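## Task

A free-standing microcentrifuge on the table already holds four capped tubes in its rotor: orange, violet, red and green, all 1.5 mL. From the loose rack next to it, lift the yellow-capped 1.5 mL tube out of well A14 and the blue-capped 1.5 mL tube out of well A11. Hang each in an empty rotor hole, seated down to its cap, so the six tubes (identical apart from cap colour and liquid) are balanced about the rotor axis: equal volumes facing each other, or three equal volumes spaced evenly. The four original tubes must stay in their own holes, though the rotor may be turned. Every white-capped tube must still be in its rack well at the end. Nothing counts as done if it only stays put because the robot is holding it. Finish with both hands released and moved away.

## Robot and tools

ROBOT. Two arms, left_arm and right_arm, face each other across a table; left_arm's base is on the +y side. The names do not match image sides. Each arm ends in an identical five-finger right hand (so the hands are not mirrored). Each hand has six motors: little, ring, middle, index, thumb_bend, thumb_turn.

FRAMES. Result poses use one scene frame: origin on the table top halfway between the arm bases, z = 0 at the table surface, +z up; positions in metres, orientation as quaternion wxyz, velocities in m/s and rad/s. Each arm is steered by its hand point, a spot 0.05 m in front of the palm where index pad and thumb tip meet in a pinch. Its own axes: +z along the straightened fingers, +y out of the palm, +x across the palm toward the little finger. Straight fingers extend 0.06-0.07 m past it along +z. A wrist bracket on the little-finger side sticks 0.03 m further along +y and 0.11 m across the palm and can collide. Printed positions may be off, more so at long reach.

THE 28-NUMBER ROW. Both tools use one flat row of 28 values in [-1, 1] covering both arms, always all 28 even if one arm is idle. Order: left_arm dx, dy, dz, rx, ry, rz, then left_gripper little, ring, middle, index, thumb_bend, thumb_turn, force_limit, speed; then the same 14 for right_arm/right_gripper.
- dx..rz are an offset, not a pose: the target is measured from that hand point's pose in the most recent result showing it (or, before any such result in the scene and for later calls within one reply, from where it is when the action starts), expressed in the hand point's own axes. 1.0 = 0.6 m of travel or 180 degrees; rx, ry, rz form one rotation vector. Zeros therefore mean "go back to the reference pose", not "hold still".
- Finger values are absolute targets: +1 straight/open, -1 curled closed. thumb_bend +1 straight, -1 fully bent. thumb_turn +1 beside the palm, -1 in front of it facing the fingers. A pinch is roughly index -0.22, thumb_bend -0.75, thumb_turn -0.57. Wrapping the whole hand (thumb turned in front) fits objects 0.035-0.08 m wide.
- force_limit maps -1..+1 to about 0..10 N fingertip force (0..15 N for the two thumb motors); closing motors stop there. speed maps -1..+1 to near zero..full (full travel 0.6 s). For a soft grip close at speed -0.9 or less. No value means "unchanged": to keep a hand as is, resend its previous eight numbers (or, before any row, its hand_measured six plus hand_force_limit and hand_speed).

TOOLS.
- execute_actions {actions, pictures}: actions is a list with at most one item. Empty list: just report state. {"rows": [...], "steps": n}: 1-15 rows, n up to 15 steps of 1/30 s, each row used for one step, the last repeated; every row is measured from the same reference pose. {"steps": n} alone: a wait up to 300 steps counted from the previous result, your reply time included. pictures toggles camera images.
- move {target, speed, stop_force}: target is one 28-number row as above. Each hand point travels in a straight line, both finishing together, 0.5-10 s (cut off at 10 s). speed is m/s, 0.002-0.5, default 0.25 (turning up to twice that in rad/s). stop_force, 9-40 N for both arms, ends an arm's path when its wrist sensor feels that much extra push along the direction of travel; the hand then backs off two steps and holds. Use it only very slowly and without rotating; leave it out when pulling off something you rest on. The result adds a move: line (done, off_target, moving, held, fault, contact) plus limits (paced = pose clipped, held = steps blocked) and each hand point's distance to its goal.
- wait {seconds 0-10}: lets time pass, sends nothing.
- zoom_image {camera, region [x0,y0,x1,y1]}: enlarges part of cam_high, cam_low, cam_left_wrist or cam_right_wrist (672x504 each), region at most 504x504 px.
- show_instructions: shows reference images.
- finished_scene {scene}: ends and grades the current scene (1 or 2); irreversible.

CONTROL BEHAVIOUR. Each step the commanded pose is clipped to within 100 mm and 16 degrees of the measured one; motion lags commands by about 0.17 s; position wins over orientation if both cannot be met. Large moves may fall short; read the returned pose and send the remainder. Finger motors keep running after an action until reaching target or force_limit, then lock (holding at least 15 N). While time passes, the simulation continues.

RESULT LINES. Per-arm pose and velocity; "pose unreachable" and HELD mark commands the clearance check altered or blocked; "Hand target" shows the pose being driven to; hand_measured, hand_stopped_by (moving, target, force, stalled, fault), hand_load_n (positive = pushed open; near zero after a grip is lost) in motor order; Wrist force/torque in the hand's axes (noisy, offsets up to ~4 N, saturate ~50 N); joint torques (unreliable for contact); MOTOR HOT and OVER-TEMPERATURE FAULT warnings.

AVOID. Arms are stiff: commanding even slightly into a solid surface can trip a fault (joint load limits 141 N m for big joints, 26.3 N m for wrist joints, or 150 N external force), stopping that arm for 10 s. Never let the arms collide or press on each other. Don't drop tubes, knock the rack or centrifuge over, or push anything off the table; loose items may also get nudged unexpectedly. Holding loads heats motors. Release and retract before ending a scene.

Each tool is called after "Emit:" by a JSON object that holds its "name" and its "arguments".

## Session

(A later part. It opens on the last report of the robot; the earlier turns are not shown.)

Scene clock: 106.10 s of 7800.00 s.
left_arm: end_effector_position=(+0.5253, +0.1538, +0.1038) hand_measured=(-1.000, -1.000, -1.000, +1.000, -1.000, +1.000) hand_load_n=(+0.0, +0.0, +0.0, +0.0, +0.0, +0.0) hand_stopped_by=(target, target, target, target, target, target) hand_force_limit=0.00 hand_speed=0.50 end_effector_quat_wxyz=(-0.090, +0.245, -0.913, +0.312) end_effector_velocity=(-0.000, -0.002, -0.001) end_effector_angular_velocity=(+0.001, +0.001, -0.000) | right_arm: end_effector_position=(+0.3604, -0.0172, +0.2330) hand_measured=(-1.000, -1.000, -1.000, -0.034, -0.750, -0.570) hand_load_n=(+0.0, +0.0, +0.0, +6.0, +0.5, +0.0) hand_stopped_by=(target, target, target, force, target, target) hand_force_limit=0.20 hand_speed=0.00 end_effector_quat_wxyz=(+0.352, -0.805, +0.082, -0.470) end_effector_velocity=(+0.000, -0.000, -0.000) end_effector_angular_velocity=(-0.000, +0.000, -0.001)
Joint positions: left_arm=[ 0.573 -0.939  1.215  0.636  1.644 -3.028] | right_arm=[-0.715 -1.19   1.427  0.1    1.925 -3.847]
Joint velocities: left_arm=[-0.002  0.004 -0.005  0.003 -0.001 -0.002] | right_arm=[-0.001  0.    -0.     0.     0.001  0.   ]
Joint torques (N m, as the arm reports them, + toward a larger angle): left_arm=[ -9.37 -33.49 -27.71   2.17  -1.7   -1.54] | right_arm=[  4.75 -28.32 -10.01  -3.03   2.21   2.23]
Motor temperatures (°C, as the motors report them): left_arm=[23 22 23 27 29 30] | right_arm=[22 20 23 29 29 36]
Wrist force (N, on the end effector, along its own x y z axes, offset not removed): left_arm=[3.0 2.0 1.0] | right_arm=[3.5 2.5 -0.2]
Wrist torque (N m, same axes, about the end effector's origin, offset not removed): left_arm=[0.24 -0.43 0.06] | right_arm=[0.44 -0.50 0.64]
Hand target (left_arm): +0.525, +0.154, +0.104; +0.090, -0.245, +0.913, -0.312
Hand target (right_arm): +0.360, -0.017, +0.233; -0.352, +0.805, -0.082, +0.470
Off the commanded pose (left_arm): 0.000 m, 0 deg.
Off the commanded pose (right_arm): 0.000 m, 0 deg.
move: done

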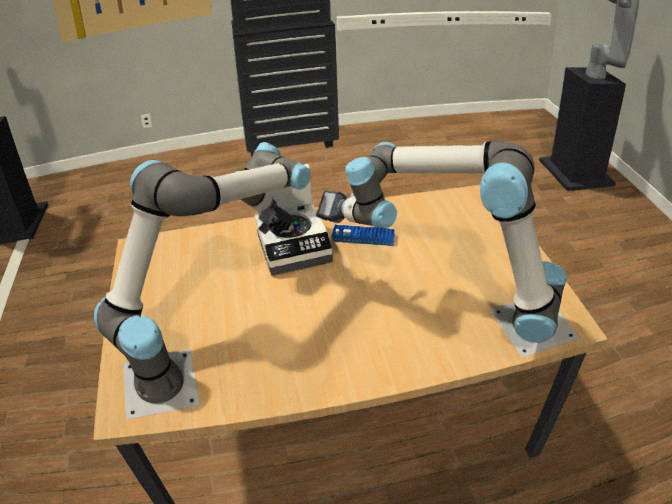

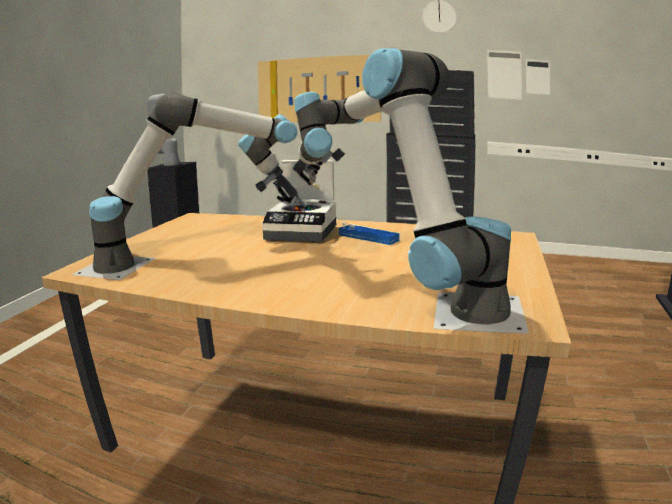

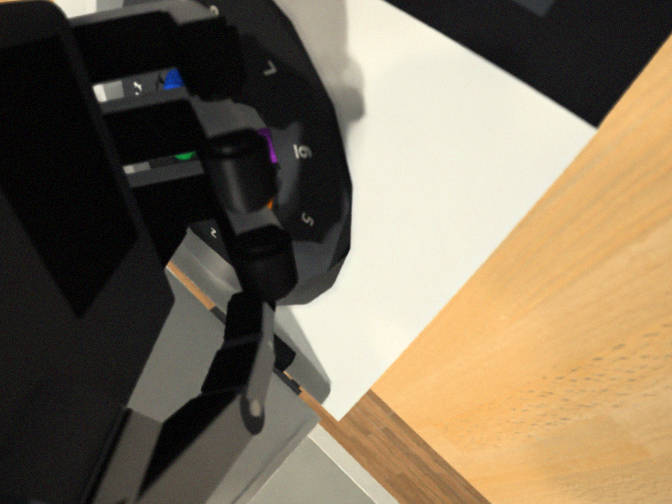

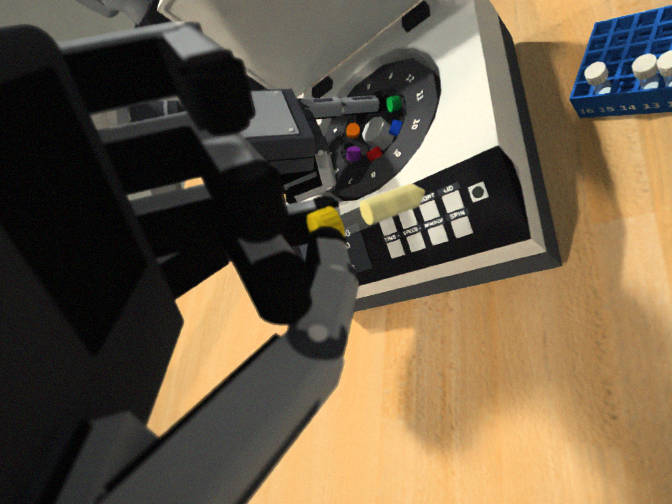

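Emit:
{"name": "move", "arguments": {"target": [0.022,-0.0143,0.011,0,0,0,-1,-1,-1,1,-1,1,0,0.5,0,0,0,0,0,0,-1,-1,-1,-0.15,-0.75,-0.57,0.2,0], "speed": 0.015, "stop_force": 9}}

Emit:
{"name": "zoom_image", "arguments": {"camera": "cam_right_wrist", "region": [290,60,470,210]}}

Scene clock: 108.57 s of 7800.00 s.
left_arm: end_effector_position=(+0.5194, +0.1379, +0.1037) hand_measured=(-1.000, -1.000, -1.000, +1.000, -1.000, +1.000) hand_load_n=(+0.0, +0.0, +0.0, -1.5, +0.0, +0.0) hand_stopped_by=(target, target, target, target, target, target) hand_force_limit=0.00 hand_speed=0.50 end_effector_quat_wxyz=(-0.090, +0.245, -0.913, +0.312) end_effector_velocity=(-0.001, -0.002, -0.000) end_effector_angular_velocity=(+0.000, -0.000, -0.002) | right_arm: end_effector_position=(+0.3604, -0.0172, +0.2330) hand_measured=(-1.000, -1.000, -1.000, -0.034, -0.750, -0.570) hand_load_n=(+0.0, +0.0, +0.0, +6.0, +0.5, +0.0) hand_stopped_by=(target, target, target, force, target, target) hand_force_limit=0.20 hand_speed=0.00 end_effector_quat_wxyz=(+0.352, -0.805, +0.082, -0.470) end_effector_velocity=(-0.000, +0.000, -0.000) end_effector_angular_velocity=(-0.000, -0.000, -0.000)
Joint positions: left_arm=[ 0.547 -0.926  1.192  0.644  1.628 -3.049] | right_arm=[-0.715 -1.19   1.427  0.1    1.925 -3.847]
Joint velocities: left_arm=[-0.004  0.002 -0.003  0.001 -0.002 -0.002] | right_arm=[ 0.001 -0.     0.001 -0.001  0.001  0.   ]
Joint torques (N m, as the arm reports them, + toward a larger angle): left_arm=[-11.26 -34.18 -28.46   1.58  -1.74  -1.76] | right_arm=[  5.11 -28.03 -11.38  -2.87   2.22   2.11]
Motor temperatures (°C, as the motors report them): left_arm=[23 22 23 27 29 30] | right_arm=[22 20 23 29 29 36]
Wrist force (N, on the end effector, along its own x y z axes, offset not removed): left_arm=[-0.2 4.6 -2.3] | right_arm=[3.0 -2.5 -2.2]
Wrist torque (N m, same axes, about the end effector's origin, offset not removed): left_arm=[0.54 -0.11 0.04] | right_arm=[-0.23 -0.34 0.29]
Hand target (left_arm): +0.519, +0.138, +0.104; +0.090, -0.245, +0.913, -0.312
Hand target (right_arm): +0.360, -0.017, +0.233; -0.352, +0.805, -0.082, +0.470
Off the commanded pose (left_arm): 0.000 m, 0 deg.
Off the commanded pose (right_arm): 0.000 m, 0 deg.
move: done

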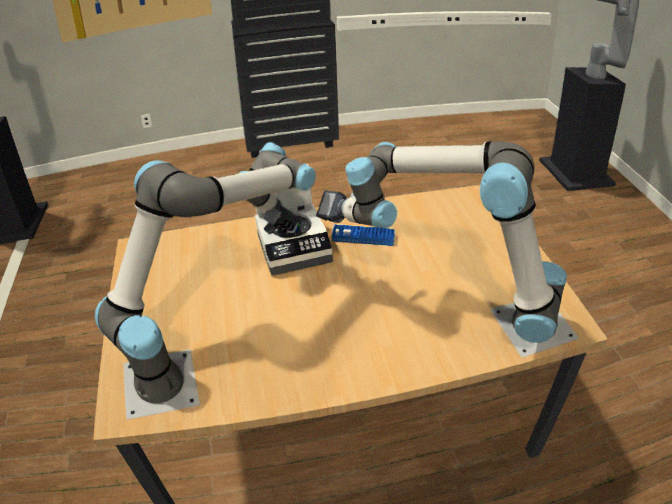

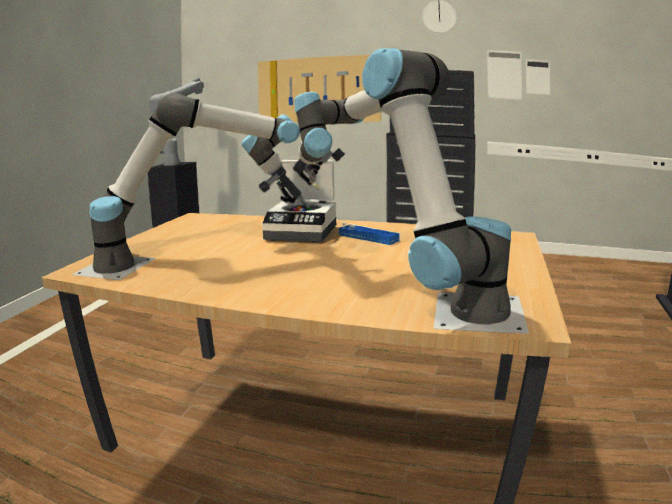

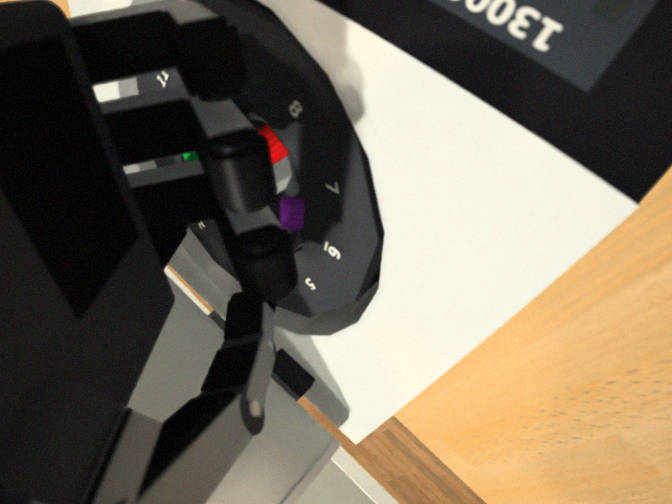

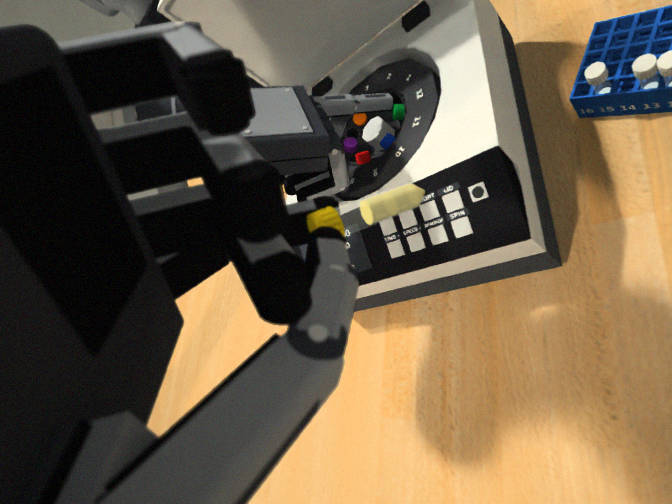

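Region (290, 60, 470, 210) of cam_right_wrist's 672x504 image, scaled by 2.800, with more detail than that image has.

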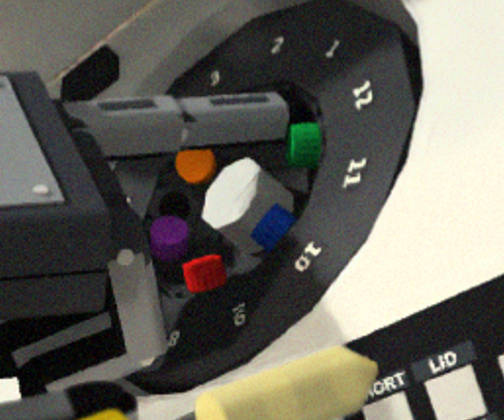

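Emit:
{"name": "move", "arguments": {"target": [0.0155,0.0025,-0.002,0,0,0,-1,-1,-1,1,-1,1,0,0.5,0,0,0,0,0,0,-1,-1,-1,-0.15,-0.75,-0.57,0.2,0], "speed": 0.015, "stop_force": 9}}

Emit:
{"name": "zoom_image", "arguments": {"camera": "cam_right_wrist", "region": [290,60,470,210]}}

Scene clock: 110.13 s of 7800.00 s.
left_arm: end_effector_position=(+0.5106, +0.1350, +0.1036) hand_measured=(-1.000, -1.000, -1.000, +1.000, -1.000, +1.000) hand_load_n=(+0.0, +0.0, +0.0, +0.0, +0.0, +0.0) hand_stopped_by=(target, target, target, target, target, target) hand_force_limit=0.00 hand_speed=0.50 end_effector_quat_wxyz=(-0.090, +0.245, -0.913, +0.312) end_effector_velocity=(-0.002, -0.001, +0.000) end_effector_angular_velocity=(-0.001, -0.001, -0.001) | right_arm: end_effector_position=(+0.3604, -0.0172, +0.2330) hand_measured=(-1.000, -1.000, -1.000, -0.034, -0.750, -0.570) hand_load_n=(+0.0, +0.0, +0.0, +6.0, +0.5, +0.0) hand_stopped_by=(target, target, target, force, target, target) hand_force_limit=0.20 hand_speed=0.00 end_effector_quat_wxyz=(+0.352, -0.805, +0.082, -0.470) end_effector_velocity=(-0.000, +0.001, +0.000) end_effector_angular_velocity=(+0.001, +0.000, +0.002)
Joint positions: left_arm=[ 0.531 -0.938  1.213  0.635  1.618 -3.061] | right_arm=[-0.715 -1.19   1.427  0.1    1.925 -3.847]
Joint velocities: left_arm=[-0.004 -0.003  0.005 -0.003 -0.002 -0.002] | right_arm=[ 0.    -0.    -0.001  0.001 -0.002 -0.   ]
Joint torques (N m, as the arm reports them, + toward a larger angle): left_arm=[-11.01 -49.31 -10.26  -0.57  -1.52  -1.74] | right_arm=[  5.28 -27.56 -11.57  -3.13   2.26   2.06]
Motor temperatures (°C, as the motors report them): left_arm=[23 22 23 27 29 30] | right_arm=[22 20 23 29 29 36]
Wrist force (N, on the end effector, along its own x y z axes, offset not removed): left_arm=[2.1 2.7 -0.6] | right_arm=[3.4 2.2 -1.4]
Wrist torque (N m, same axes, about the end effector's origin, offset not removed): left_arm=[0.51 -0.53 0.20] | right_arm=[0.40 -0.38 0.48]
Hand target (left_arm): +0.510, +0.135, +0.104; +0.090, -0.245, +0.913, -0.312
Hand target (right_arm): +0.360, -0.017, +0.233; -0.352, +0.805, -0.082, +0.470
Off the commanded pose (left_arm): 0.000 m, 0 deg.
Off the commanded pose (right_arm): 0.000 m, 0 deg.
move: done

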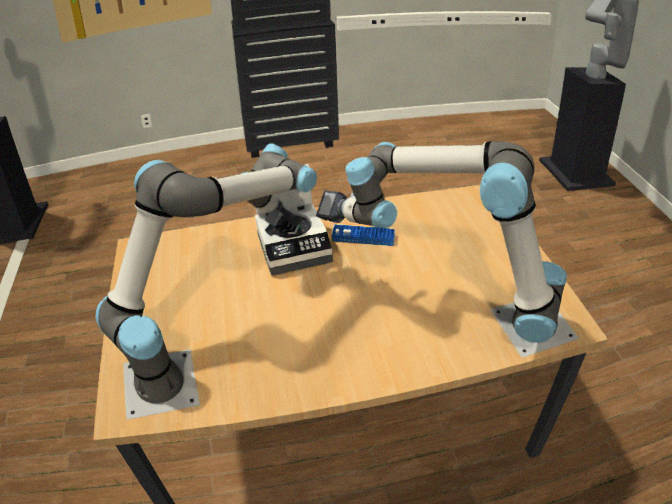

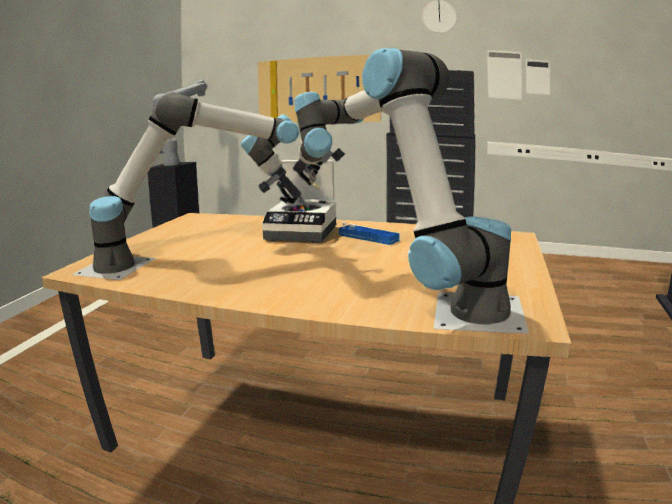

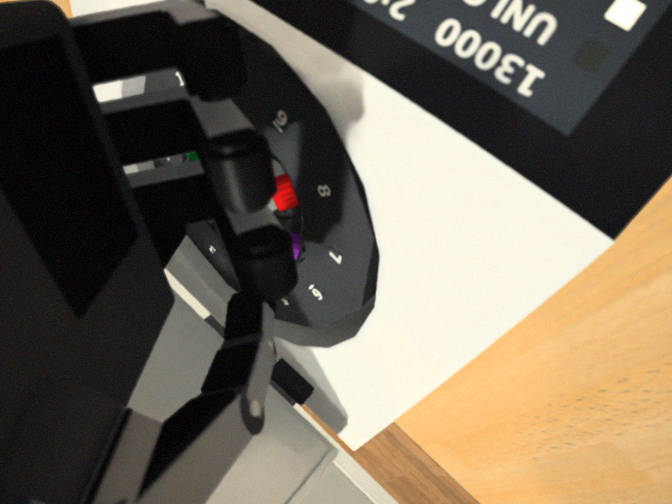

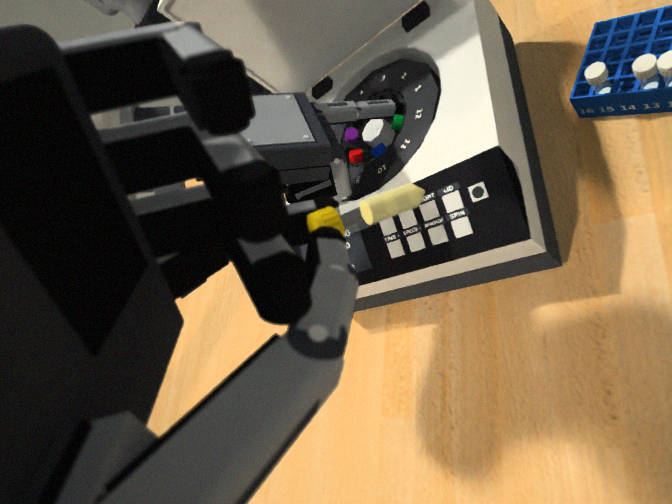

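Region (290, 60, 470, 210) of cam_right_wrist's 672x504 image, scaled by 2.800, with more detail than that image has.

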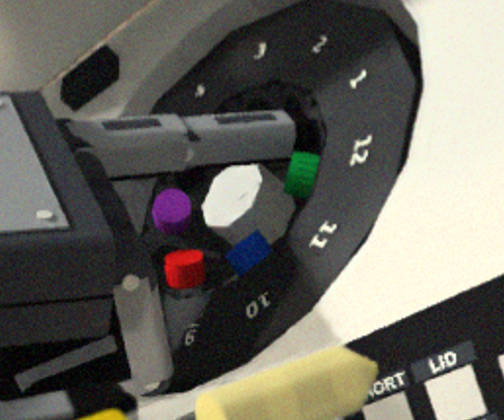

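Emit:
{"name": "move", "arguments": {"target": [-0.004,-0.02,-0.045,0,0,0,-1,-1,-1,1,-1,1,0,0.5,0,0,0,0,0,0,-1,-1,-1,-0.15,-0.75,-0.57,0.2,0], "speed": 0.05}}

Emit:
{"name": "move", "arguments": {"target": [0.055,0.18,-0.41,0.111,0,0,-1,-1,-1,1,-1,1,0,0.5,0,0,0,0,0,0,-1,-1,-1,-0.15,-0.75,-0.57,0.2,0]}}

Emit:
{"name": "move", "arguments": {"target": [0,0,0,0,0,0,-1,-1,-1,1,-1,1,0,0.5,-0.016,-0.005,0.338,0,0,0,-1,-1,-1,-0.15,-0.75,-0.57,0.2,0], "speed": 0.2}}

Scene clock: 112.83 s of 7800.00 s.
left_arm: end_effector_position=(+0.5087, +0.1421, +0.1321) hand_measured=(-1.000, -1.000, -1.000, +1.000, -1.000, +1.000) hand_load_n=(+0.0, +0.0, +0.0, +0.0, +0.0, +0.0) hand_stopped_by=(target, target, target, target, target, target) hand_force_limit=0.00 hand_speed=0.50 end_effector_quat_wxyz=(-0.090, +0.245, -0.913, +0.312) end_effector_velocity=(+0.000, +0.000, +0.002) end_effector_angular_velocity=(-0.000, -0.001, -0.000) | right_arm: end_effector_position=(+0.3604, -0.0172, +0.2330) hand_measured=(-1.000, -1.000, -1.000, -0.034, -0.750, -0.570) hand_load_n=(+0.0, +0.0, +0.0, +6.0, +0.5, +0.0) hand_stopped_by=(target, target, target, force, target, target) hand_force_limit=0.20 hand_speed=0.00 end_effector_quat_wxyz=(+0.352, -0.805, +0.082, -0.470) end_effector_velocity=(-0.000, +0.001, +0.000) end_effector_angular_velocity=(+0.001, -0.000, +0.001)
Joint positions: left_arm=[ 0.536 -0.971  1.192  0.689  1.621 -3.057] | right_arm=[-0.715 -1.19   1.427  0.1    1.925 -3.847]
Joint velocities: left_arm=[ 0.    -0.002 -0.002  0.003 -0.     0.001] | right_arm=[ 0.001 -0.    -0.001  0.    -0.    -0.   ]
Joint torques (N m, as the arm reports them, + toward a larger angle): left_arm=[ 10.79 -49.01 -28.54   1.96   1.92   1.69] | right_arm=[  5.64 -27.64 -11.17  -2.96   2.22   2.09]
Motor temperatures (°C, as the motors report them): left_arm=[23 22 23 27 29 30] | right_arm=[22 20 23 29 29 36]
Wrist force (N, on the end effector, along its own x y z axes, offset not removed): left_arm=[0.5 1.0 1.7] | right_arm=[1.9 5.1 -0.5]
Wrist torque (N m, same axes, about the end effector's origin, offset not removed): left_arm=[0.12 -0.09 -0.05] | right_arm=[0.84 -0.19 0.42]
Hand target (left_arm): +0.509, +0.142, +0.132; +0.090, -0.245, +0.913, -0.312
Hand target (right_arm): +0.360, -0.017, +0.233; -0.352, +0.805, -0.082, +0.470
Off the commanded pose (left_arm): 0.000 m, 0 deg.
Off the commanded pose (right_arm): 0.000 m, 0 deg.
move: done

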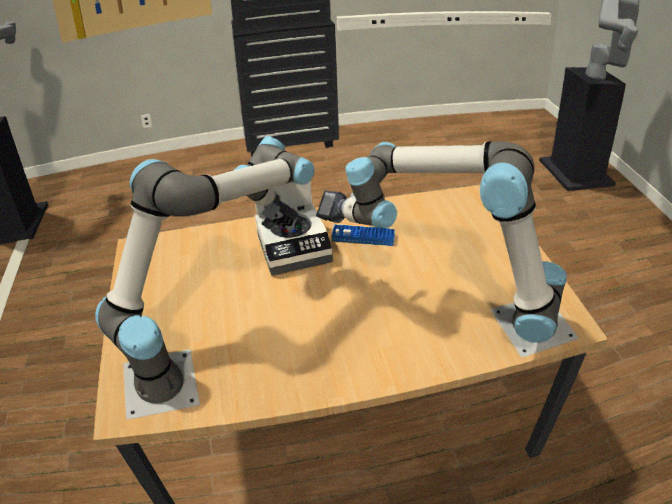

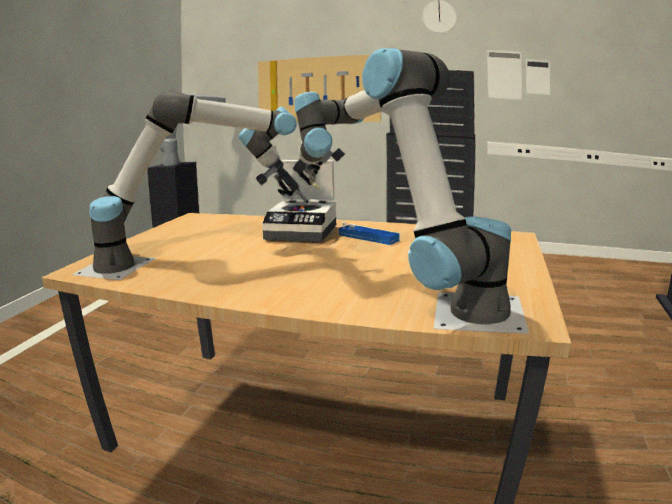

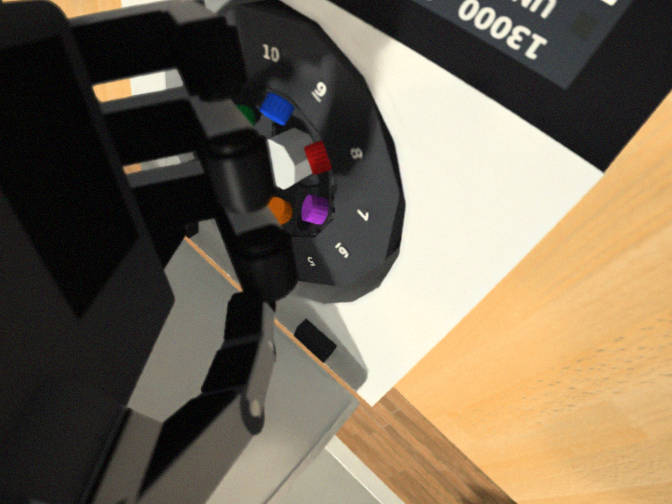

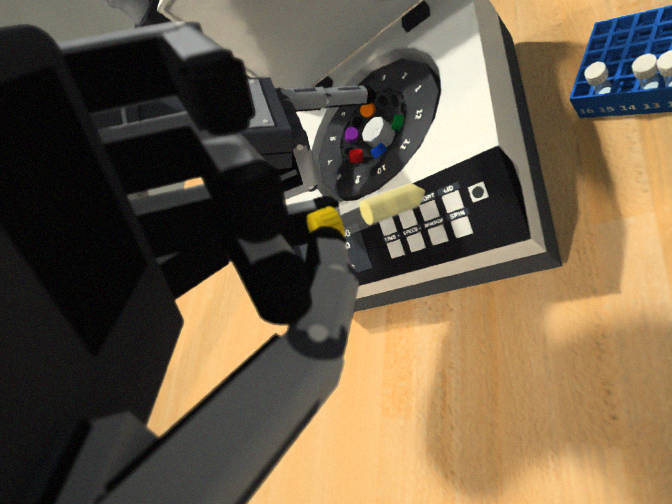

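Scene clock: 114.57 s of 7800.00 s.
left_arm: end_effector_position=(+0.3597, +0.3287, +0.2593) hand_measured=(-1.000, -1.000, -1.000, +1.000, -1.000, +1.000) hand_load_n=(+0.0, +0.0, +0.0, +0.0, +0.0, +0.0) hand_stopped_by=(target, target, target, target, target, target) hand_force_limit=0.00 hand_speed=0.50 end_effector_quat_wxyz=(-0.131, +0.225, -0.846, +0.466) end_effector_velocity=(-0.001, +0.001, +0.001) end_effector_angular_velocity=(-0.002, -0.002, +0.000) | right_arm: end_effector_position=(+0.3604, -0.0172, +0.2330) hand_measured=(-1.000, -1.000, -1.000, -0.034, -0.750, -0.570) hand_load_n=(+0.0, +0.0, +0.0, +6.0, +0.5, +0.0) hand_stopped_by=(target, target, target, force, target, target) hand_force_limit=0.20 hand_speed=0.00 end_effector_quat_wxyz=(+0.352, -0.805, +0.082, -0.470) end_effector_velocity=(+0.001, -0.000, +0.000) end_effector_angular_velocity=(+0.001, -0.001, -0.002)
Joint positions: left_arm=[ 0.52  -1.824  1.943  0.442  1.634 -3.088] | right_arm=[-0.715 -1.19   1.427  0.1    1.925 -3.847]
Joint velocities: left_arm=[-0.002 -0.006  0.001  0.002 -0.002 -0.001] | right_arm=[-0.     0.    -0.    -0.001  0.001 -0.   ]
Joint torques (N m, as the arm reports them, + toward a larger angle): left_arm=[-10.92 -16.72 -11.95   1.65  -2.02  -1.85] | right_arm=[  4.5  -28.21 -11.08  -3.11   2.27   2.24]
Motor temperatures (°C, as the motors report them): left_arm=[23 22 23 27 29 30] | right_arm=[22 20 23 29 29 36]
Wrist force (N, on the end effector, along its own x y z axes, offset not removed): left_arm=[0.0 3.4 0.8] | right_arm=[2.1 4.6 1.1]
Wrist torque (N m, same axes, about the end effector's origin, offset not removed): left_arm=[0.48 -0.03 -0.05] | right_arm=[0.58 -0.30 0.33]
Hand target (left_arm): +0.360, +0.329, +0.259; +0.131, -0.225, +0.845, -0.466
Hand target (right_arm): +0.360, -0.017, +0.233; -0.352, +0.805, -0.082, +0.470
Off the commanded pose (left_arm): 0.000 m, 0 deg.
Off the commanded pose (right_arm): 0.000 m, 0 deg.
move: done

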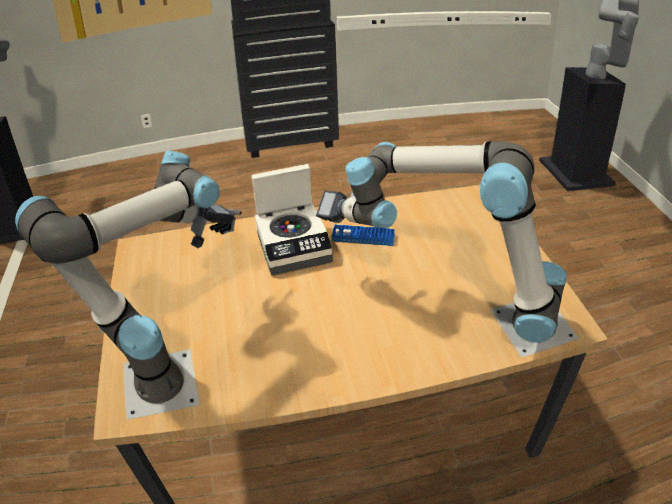

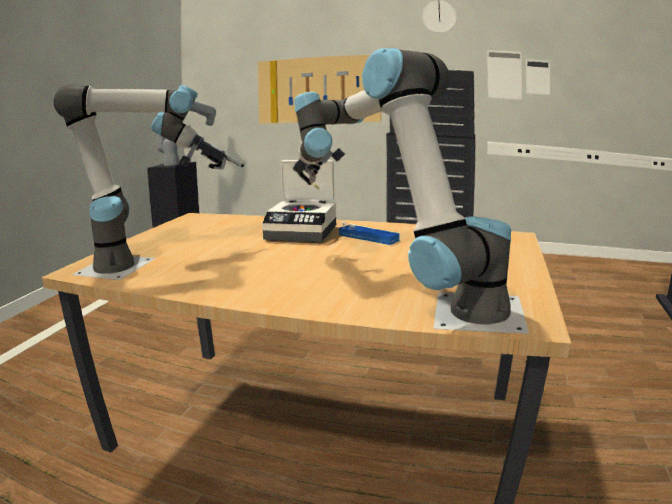

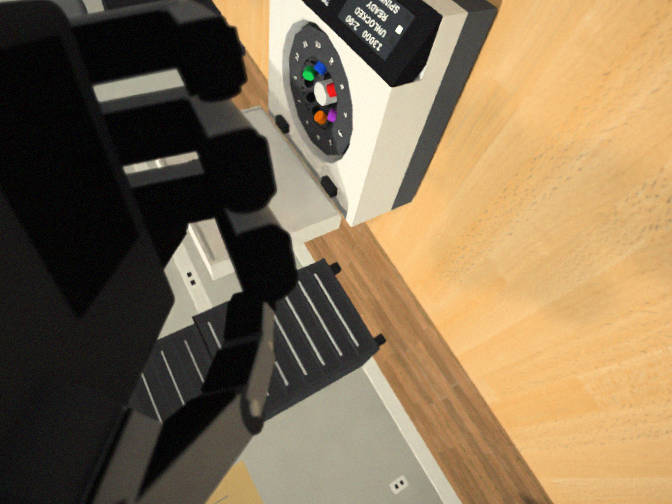

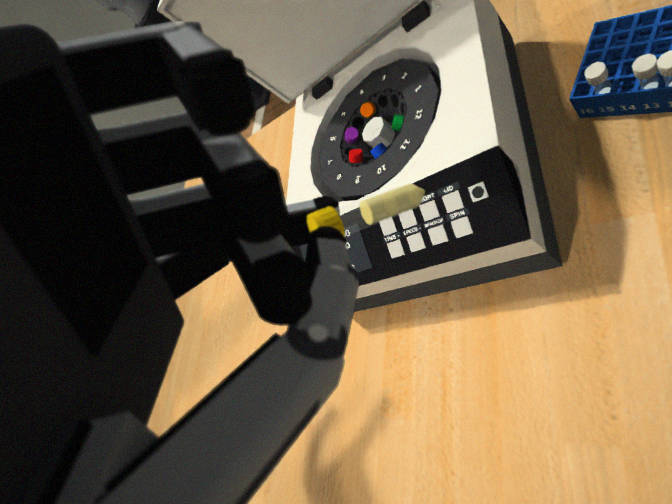

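Scene clock: 116.17 s of 7800.00 s.
left_arm: end_effector_position=(+0.3597, +0.3287, +0.2592) hand_measured=(-1.000, -1.000, -1.000, +1.000, -1.000, +1.000) hand_load_n=(+0.0, +0.0, +0.0, +0.0, +0.0, +0.0) hand_stopped_by=(target, target, target, target, target, target) hand_force_limit=0.00 hand_speed=0.50 end_effector_quat_wxyz=(-0.131, +0.225, -0.846, +0.466) end_effector_velocity=(+0.000, +0.000, +0.000) end_effector_angular_velocity=(+0.001, -0.000, -0.000) | right_arm: end_effector_position=(+0.5196, +0.0886, +0.1651) hand_measured=(-1.000, -1.000, -1.000, -0.034, -0.750, -0.570) hand_load_n=(+0.0, +0.0, +0.0, +6.0, +0.5, +0.0) hand_stopped_by=(target, target, target, force, target, target) hand_force_limit=0.20 hand_speed=0.00 end_effector_quat_wxyz=(+0.352, -0.805, +0.082, -0.470) end_effector_velocity=(+0.001, +0.001, -0.000) end_effector_angular_velocity=(-0.002, +0.002, -0.002)
Joint positions: left_arm=[ 0.52  -1.824  1.943  0.442  1.634 -3.088] | right_arm=[-0.806 -0.718  0.833  0.213  1.84  -3.878]
Joint velocities: left_arm=[ 0.     0.    -0.001  0.001 -0.     0.001] | right_arm=[ 0.     0.009 -0.018  0.012  0.002  0.001]
Joint torques (N m, as the arm reports them, + toward a larger angle): left_arm=[  9.78  -1.02 -29.24  -1.6    2.03   1.87] | right_arm=[ -8.7  -44.78 -34.54   1.77   2.2    1.92]
Motor temperatures (°C, as the motors report them): left_arm=[23 22 23 27 29 30] | right_arm=[22 20 23 29 29 36]
Wrist force (N, on the end effector, along its own x y z axes, offset not removed): left_arm=[2.1 1.8 2.0] | right_arm=[0.5 2.5 -2.3]
Wrist torque (N m, same axes, about the end effector's origin, offset not removed): left_arm=[0.27 -0.36 0.11] | right_arm=[0.54 -0.03 0.37]
Hand target (left_arm): +0.360, +0.329, +0.259; +0.131, -0.225, +0.846, -0.466
Hand target (right_arm): +0.520, +0.089, +0.165; -0.352, +0.805, -0.082, +0.470
Off the commanded pose (left_arm): 0.000 m, 0 deg.
Off the commanded pose (right_arm): 0.000 m, 0 deg.
move: done

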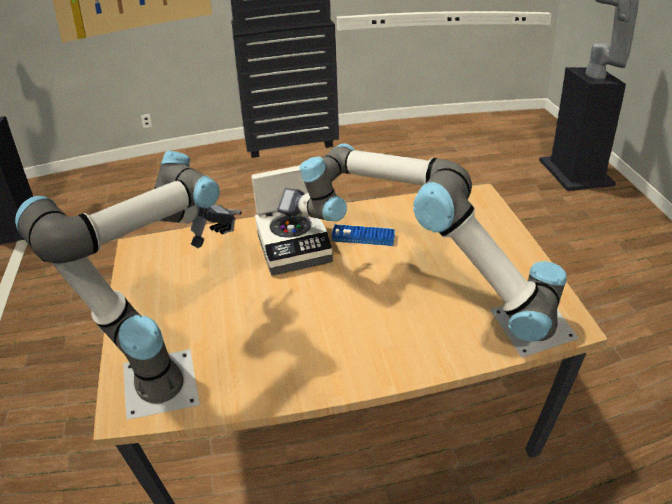

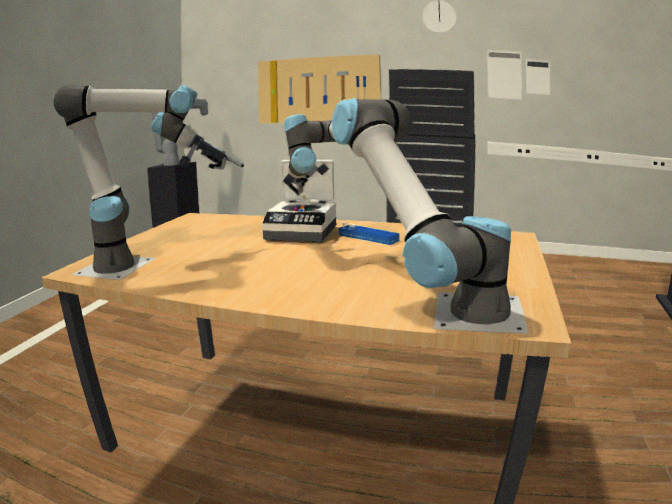

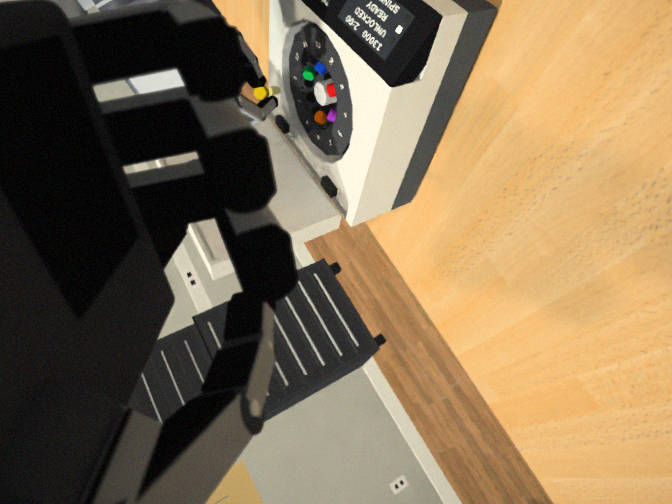

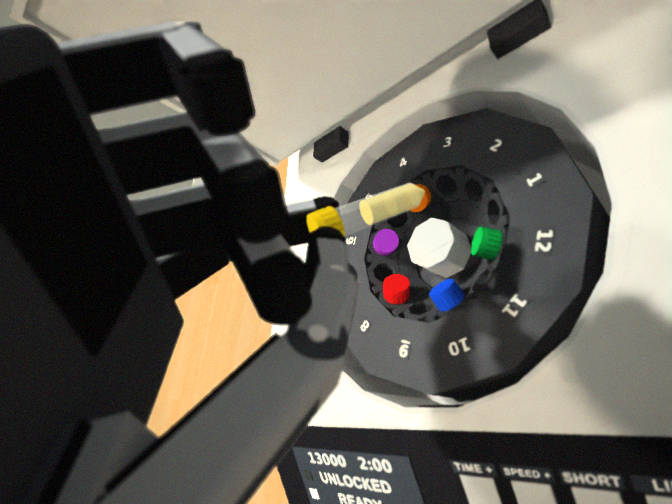

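Emit:
{"name": "move", "arguments": {"target": [0,0,0,0,0,0,-1,-1,-1,1,-1,1,0,0.5,-0.0258,0.0335,0.0429,0,0,0,-1,-1,-1,-0.15,-0.75,-0.57,0.2,0], "speed": 0.05}}

Emit:
{"name": "zoom_image", "arguments": {"camera": "cam_right_wrist", "region": [300,120,500,280]}}

Emit:
{"name": "zoom_image", "arguments": {"camera": "cam_left_wrist", "region": [265,60,345,135]}}

Scene clock: 118.43 s of 7800.00 s.
left_arm: end_effector_position=(+0.3597, +0.3287, +0.2593) hand_measured=(-1.000, -1.000, -1.000, +1.000, -1.000, +1.000) hand_load_n=(+0.0, +0.0, +0.0, +0.0, +0.0, +0.0) hand_stopped_by=(target, target, target, target, target, target) hand_force_limit=0.00 hand_speed=0.50 end_effector_quat_wxyz=(-0.131, +0.225, -0.846, +0.466) end_effector_velocity=(+0.000, +0.000, +0.000) end_effector_angular_velocity=(-0.000, -0.001, +0.000) | right_arm: end_effector_position=(+0.5361, +0.0934, +0.1335) hand_measured=(-1.000, -1.000, -1.000, -0.034, -0.750, -0.570) hand_load_n=(+0.0, +0.0, +0.0, +6.0, +0.5, +0.0) hand_stopped_by=(target, target, target, force, target, target) hand_force_limit=0.20 hand_speed=0.00 end_effector_quat_wxyz=(+0.352, -0.805, +0.082, -0.470) end_effector_velocity=(+0.001, +0.001, -0.002) end_effector_angular_velocity=(+0.000, -0.000, +0.001)
Joint positions: left_arm=[ 0.52  -1.824  1.943  0.442  1.634 -3.088] | right_arm=[-0.818 -0.664  0.813  0.177  1.828 -3.883]
Joint velocities: left_arm=[ 0.    -0.001  0.    -0.    -0.     0.001] | right_arm=[-0.     0.004 -0.002 -0.002 -0.001 -0.   ]
Joint torques (N m, as the arm reports them, + toward a larger angle): left_arm=[  9.71  -0.79 -22.01  -1.6    2.14   1.71] | right_arm=[ -9.36 -46.59 -34.89  -3.05  -2.57  -2.55]
Motor temperatures (°C, as the motors report them): left_arm=[23 22 23 27 29 30] | right_arm=[22 20 23 29 29 36]
Wrist force (N, on the end effector, along its own x y z axes, offset not removed): left_arm=[1.1 4.0 -0.5] | right_arm=[1.8 4.5 0.1]
Wrist torque (N m, same axes, about the end effector's origin, offset not removed): left_arm=[0.70 -0.14 0.14] | right_arm=[0.66 -0.26 0.41]
Hand target (left_arm): +0.360, +0.329, +0.259; +0.131, -0.225, +0.846, -0.466
Hand target (right_arm): +0.536, +0.093, +0.133; -0.352, +0.805, -0.082, +0.470
Off the commanded pose (left_arm): 0.000 m, 0 deg.
Off the commanded pose (right_arm): 0.000 m, 0 deg.
move: done

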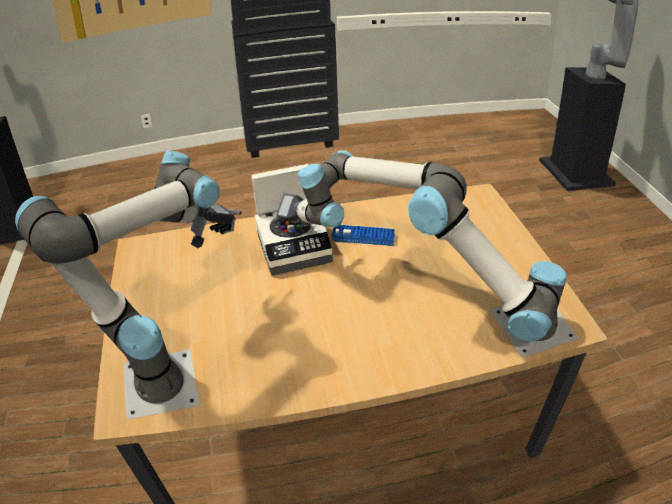

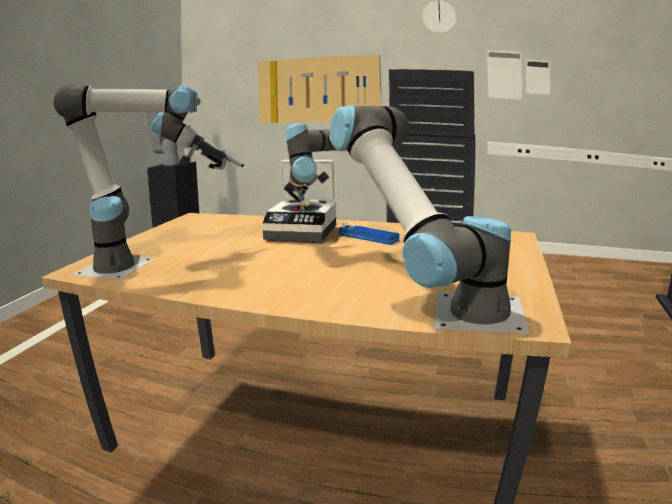

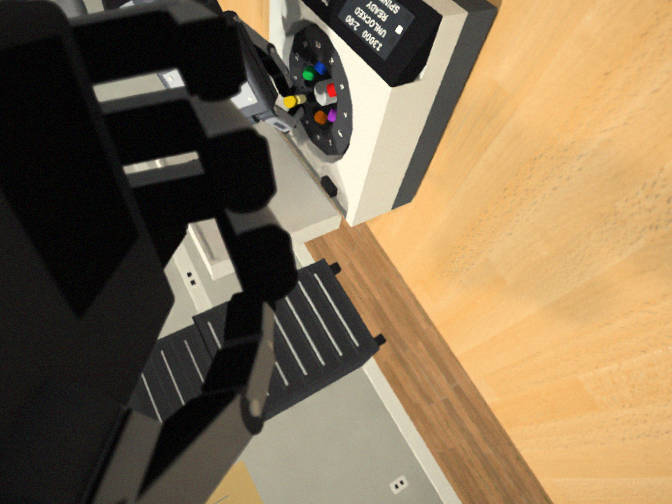

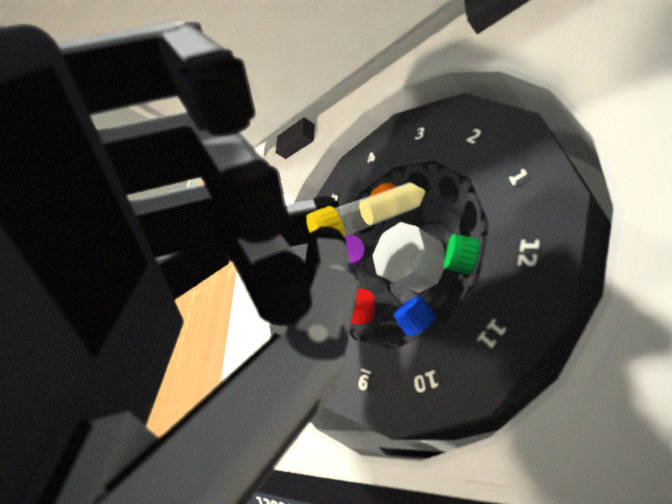

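Region (300, 120, 500, 280) of cam_right_wrist's 672x504 image, scaled by 2.520, with more detail than that image has; it fills the top 403 rows of this view, and the rest is white.

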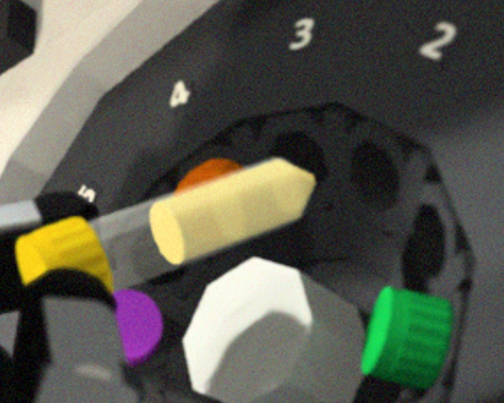

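Region (265, 60, 345, 135) of cam_left_wrist's 672x504 image, scaled by 6.300, with more detail than that image has; it fills the top 472 rows of this view, and the rest is white.

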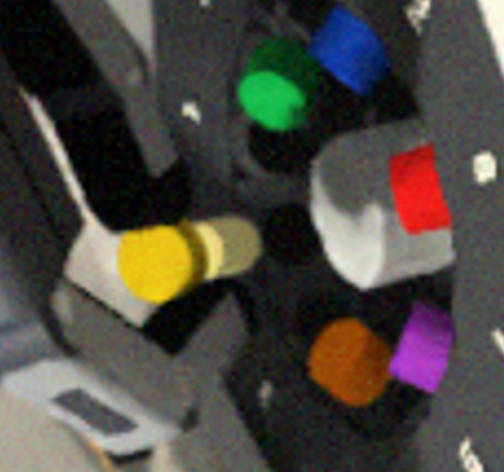

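Emit:
{"name": "move", "arguments": {"target": [0,0,0,0,0,0,-1,-1,-1,1,-1,1,0,0.5,-0.003,0.0134,0.0067,0,0,0,-1,-1,-1,-0.15,-0.75,-0.57,0.2,0], "speed": 0.02}}

Emit:
{"name": "zoom_image", "arguments": {"camera": "cam_right_wrist", "region": [300,120,500,280]}}

Emit:
{"name": "zoom_image", "arguments": {"camera": "cam_left_wrist", "region": [265,60,345,135]}}

Scene clock: 120.33 s of 7800.00 s.
left_arm: end_effector_position=(+0.3597, +0.3287, +0.2593) hand_measured=(-1.000, -1.000, -1.000, +1.000, -1.000, +1.000) hand_load_n=(+0.0, +0.0, +0.0, +0.0, +0.0, +0.0) hand_stopped_by=(target, target, target, target, target, target) hand_force_limit=0.00 hand_speed=0.50 end_effector_quat_wxyz=(-0.131, +0.225, -0.846, +0.466) end_effector_velocity=(-0.000, +0.000, -0.000) end_effector_angular_velocity=(+0.001, +0.002, +0.001) | right_arm: end_effector_position=(+0.5399, +0.0904, +0.1259) hand_measured=(-1.000, -1.000, -1.000, -0.034, -0.750, -0.570) hand_load_n=(+0.0, +0.0, +0.0, +6.0, +0.5, +0.0) hand_stopped_by=(target, target, target, force, target, target) hand_force_limit=0.20 hand_speed=0.00 end_effector_quat_wxyz=(+0.352, -0.805, +0.082, -0.470) end_effector_velocity=(+0.000, +0.000, -0.001) end_effector_angular_velocity=(+0.001, -0.000, +0.002)
Joint positions: left_arm=[ 0.52  -1.824  1.943  0.442  1.634 -3.088] | right_arm=[-0.825 -0.662  0.829  0.158  1.821 -3.885]
Joint velocities: left_arm=[-0.     0.001 -0.     0.001 -0.    -0.001] | right_arm=[-0.001  0.     0.003 -0.004 -0.003 -0.001]
Joint torques (N m, as the arm reports them, + toward a larger angle): left_arm=[  9.52  -1.6  -17.08  -1.61   1.86   1.68] | right_arm=[ -9.05 -46.56  -8.57  -3.18  -2.66  -2.53]
Motor temperatures (°C, as the motors report them): left_arm=[23 22 23 27 29 30] | right_arm=[22 20 23 29 29 36]
Wrist force (N, on the end effector, along its own x y z axes, offset not removed): left_arm=[1.8 2.6 3.2] | right_arm=[4.5 2.6 -4.0]
Wrist torque (N m, same axes, about the end effector's origin, offset not removed): left_arm=[0.25 -0.47 0.13] | right_arm=[0.54 -0.57 0.52]
Hand target (left_arm): +0.360, +0.329, +0.259; +0.131, -0.225, +0.846, -0.466
Hand target (right_arm): +0.540, +0.090, +0.126; -0.352, +0.805, -0.082, +0.470
Off the commanded pose (left_arm): 0.000 m, 0 deg.
Off the commanded pose (right_arm): 0.000 m, 0 deg.
move: done

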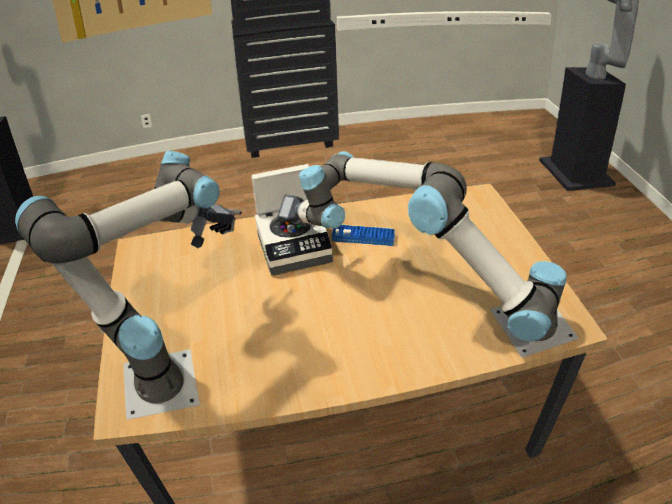

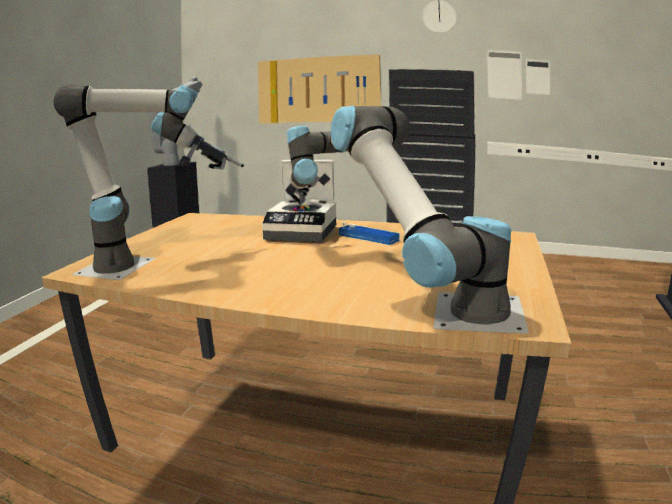

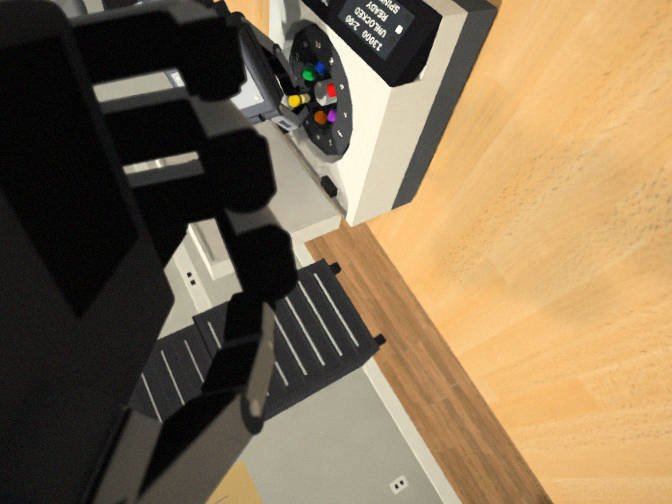

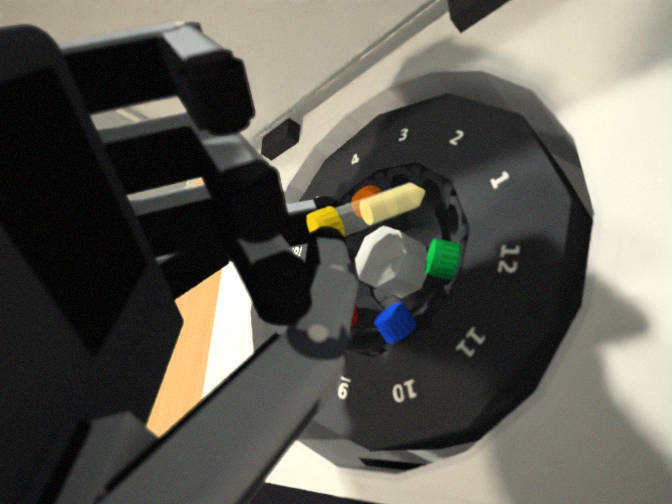

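Region (300, 120, 500, 280) of cam_right_wrist's 672x504 image, scaled by 2.520, with more detail than that image has; it fills the top 403 rows of this view, and the rest is white.

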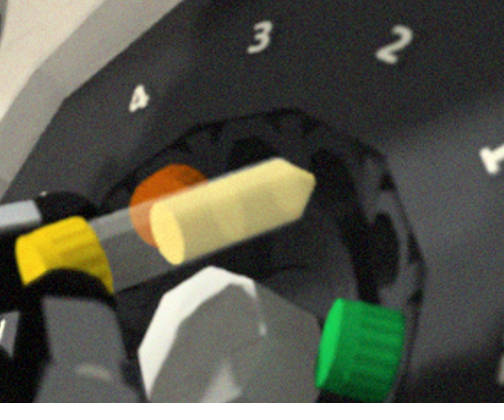

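Region (265, 60, 345, 135) of cam_left_wrist's 672x504 image, scaled by 6.300, with more detail than that image has; it fills the top 472 rows of this view, and the rest is white.

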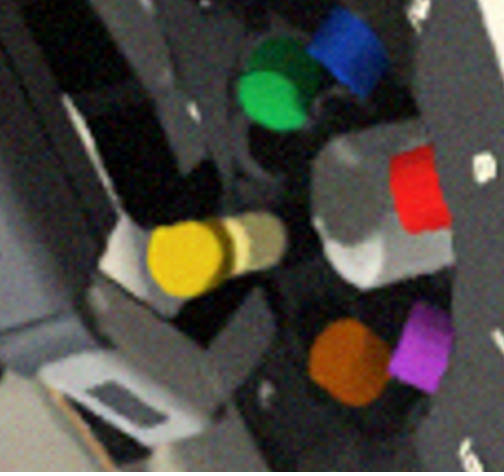

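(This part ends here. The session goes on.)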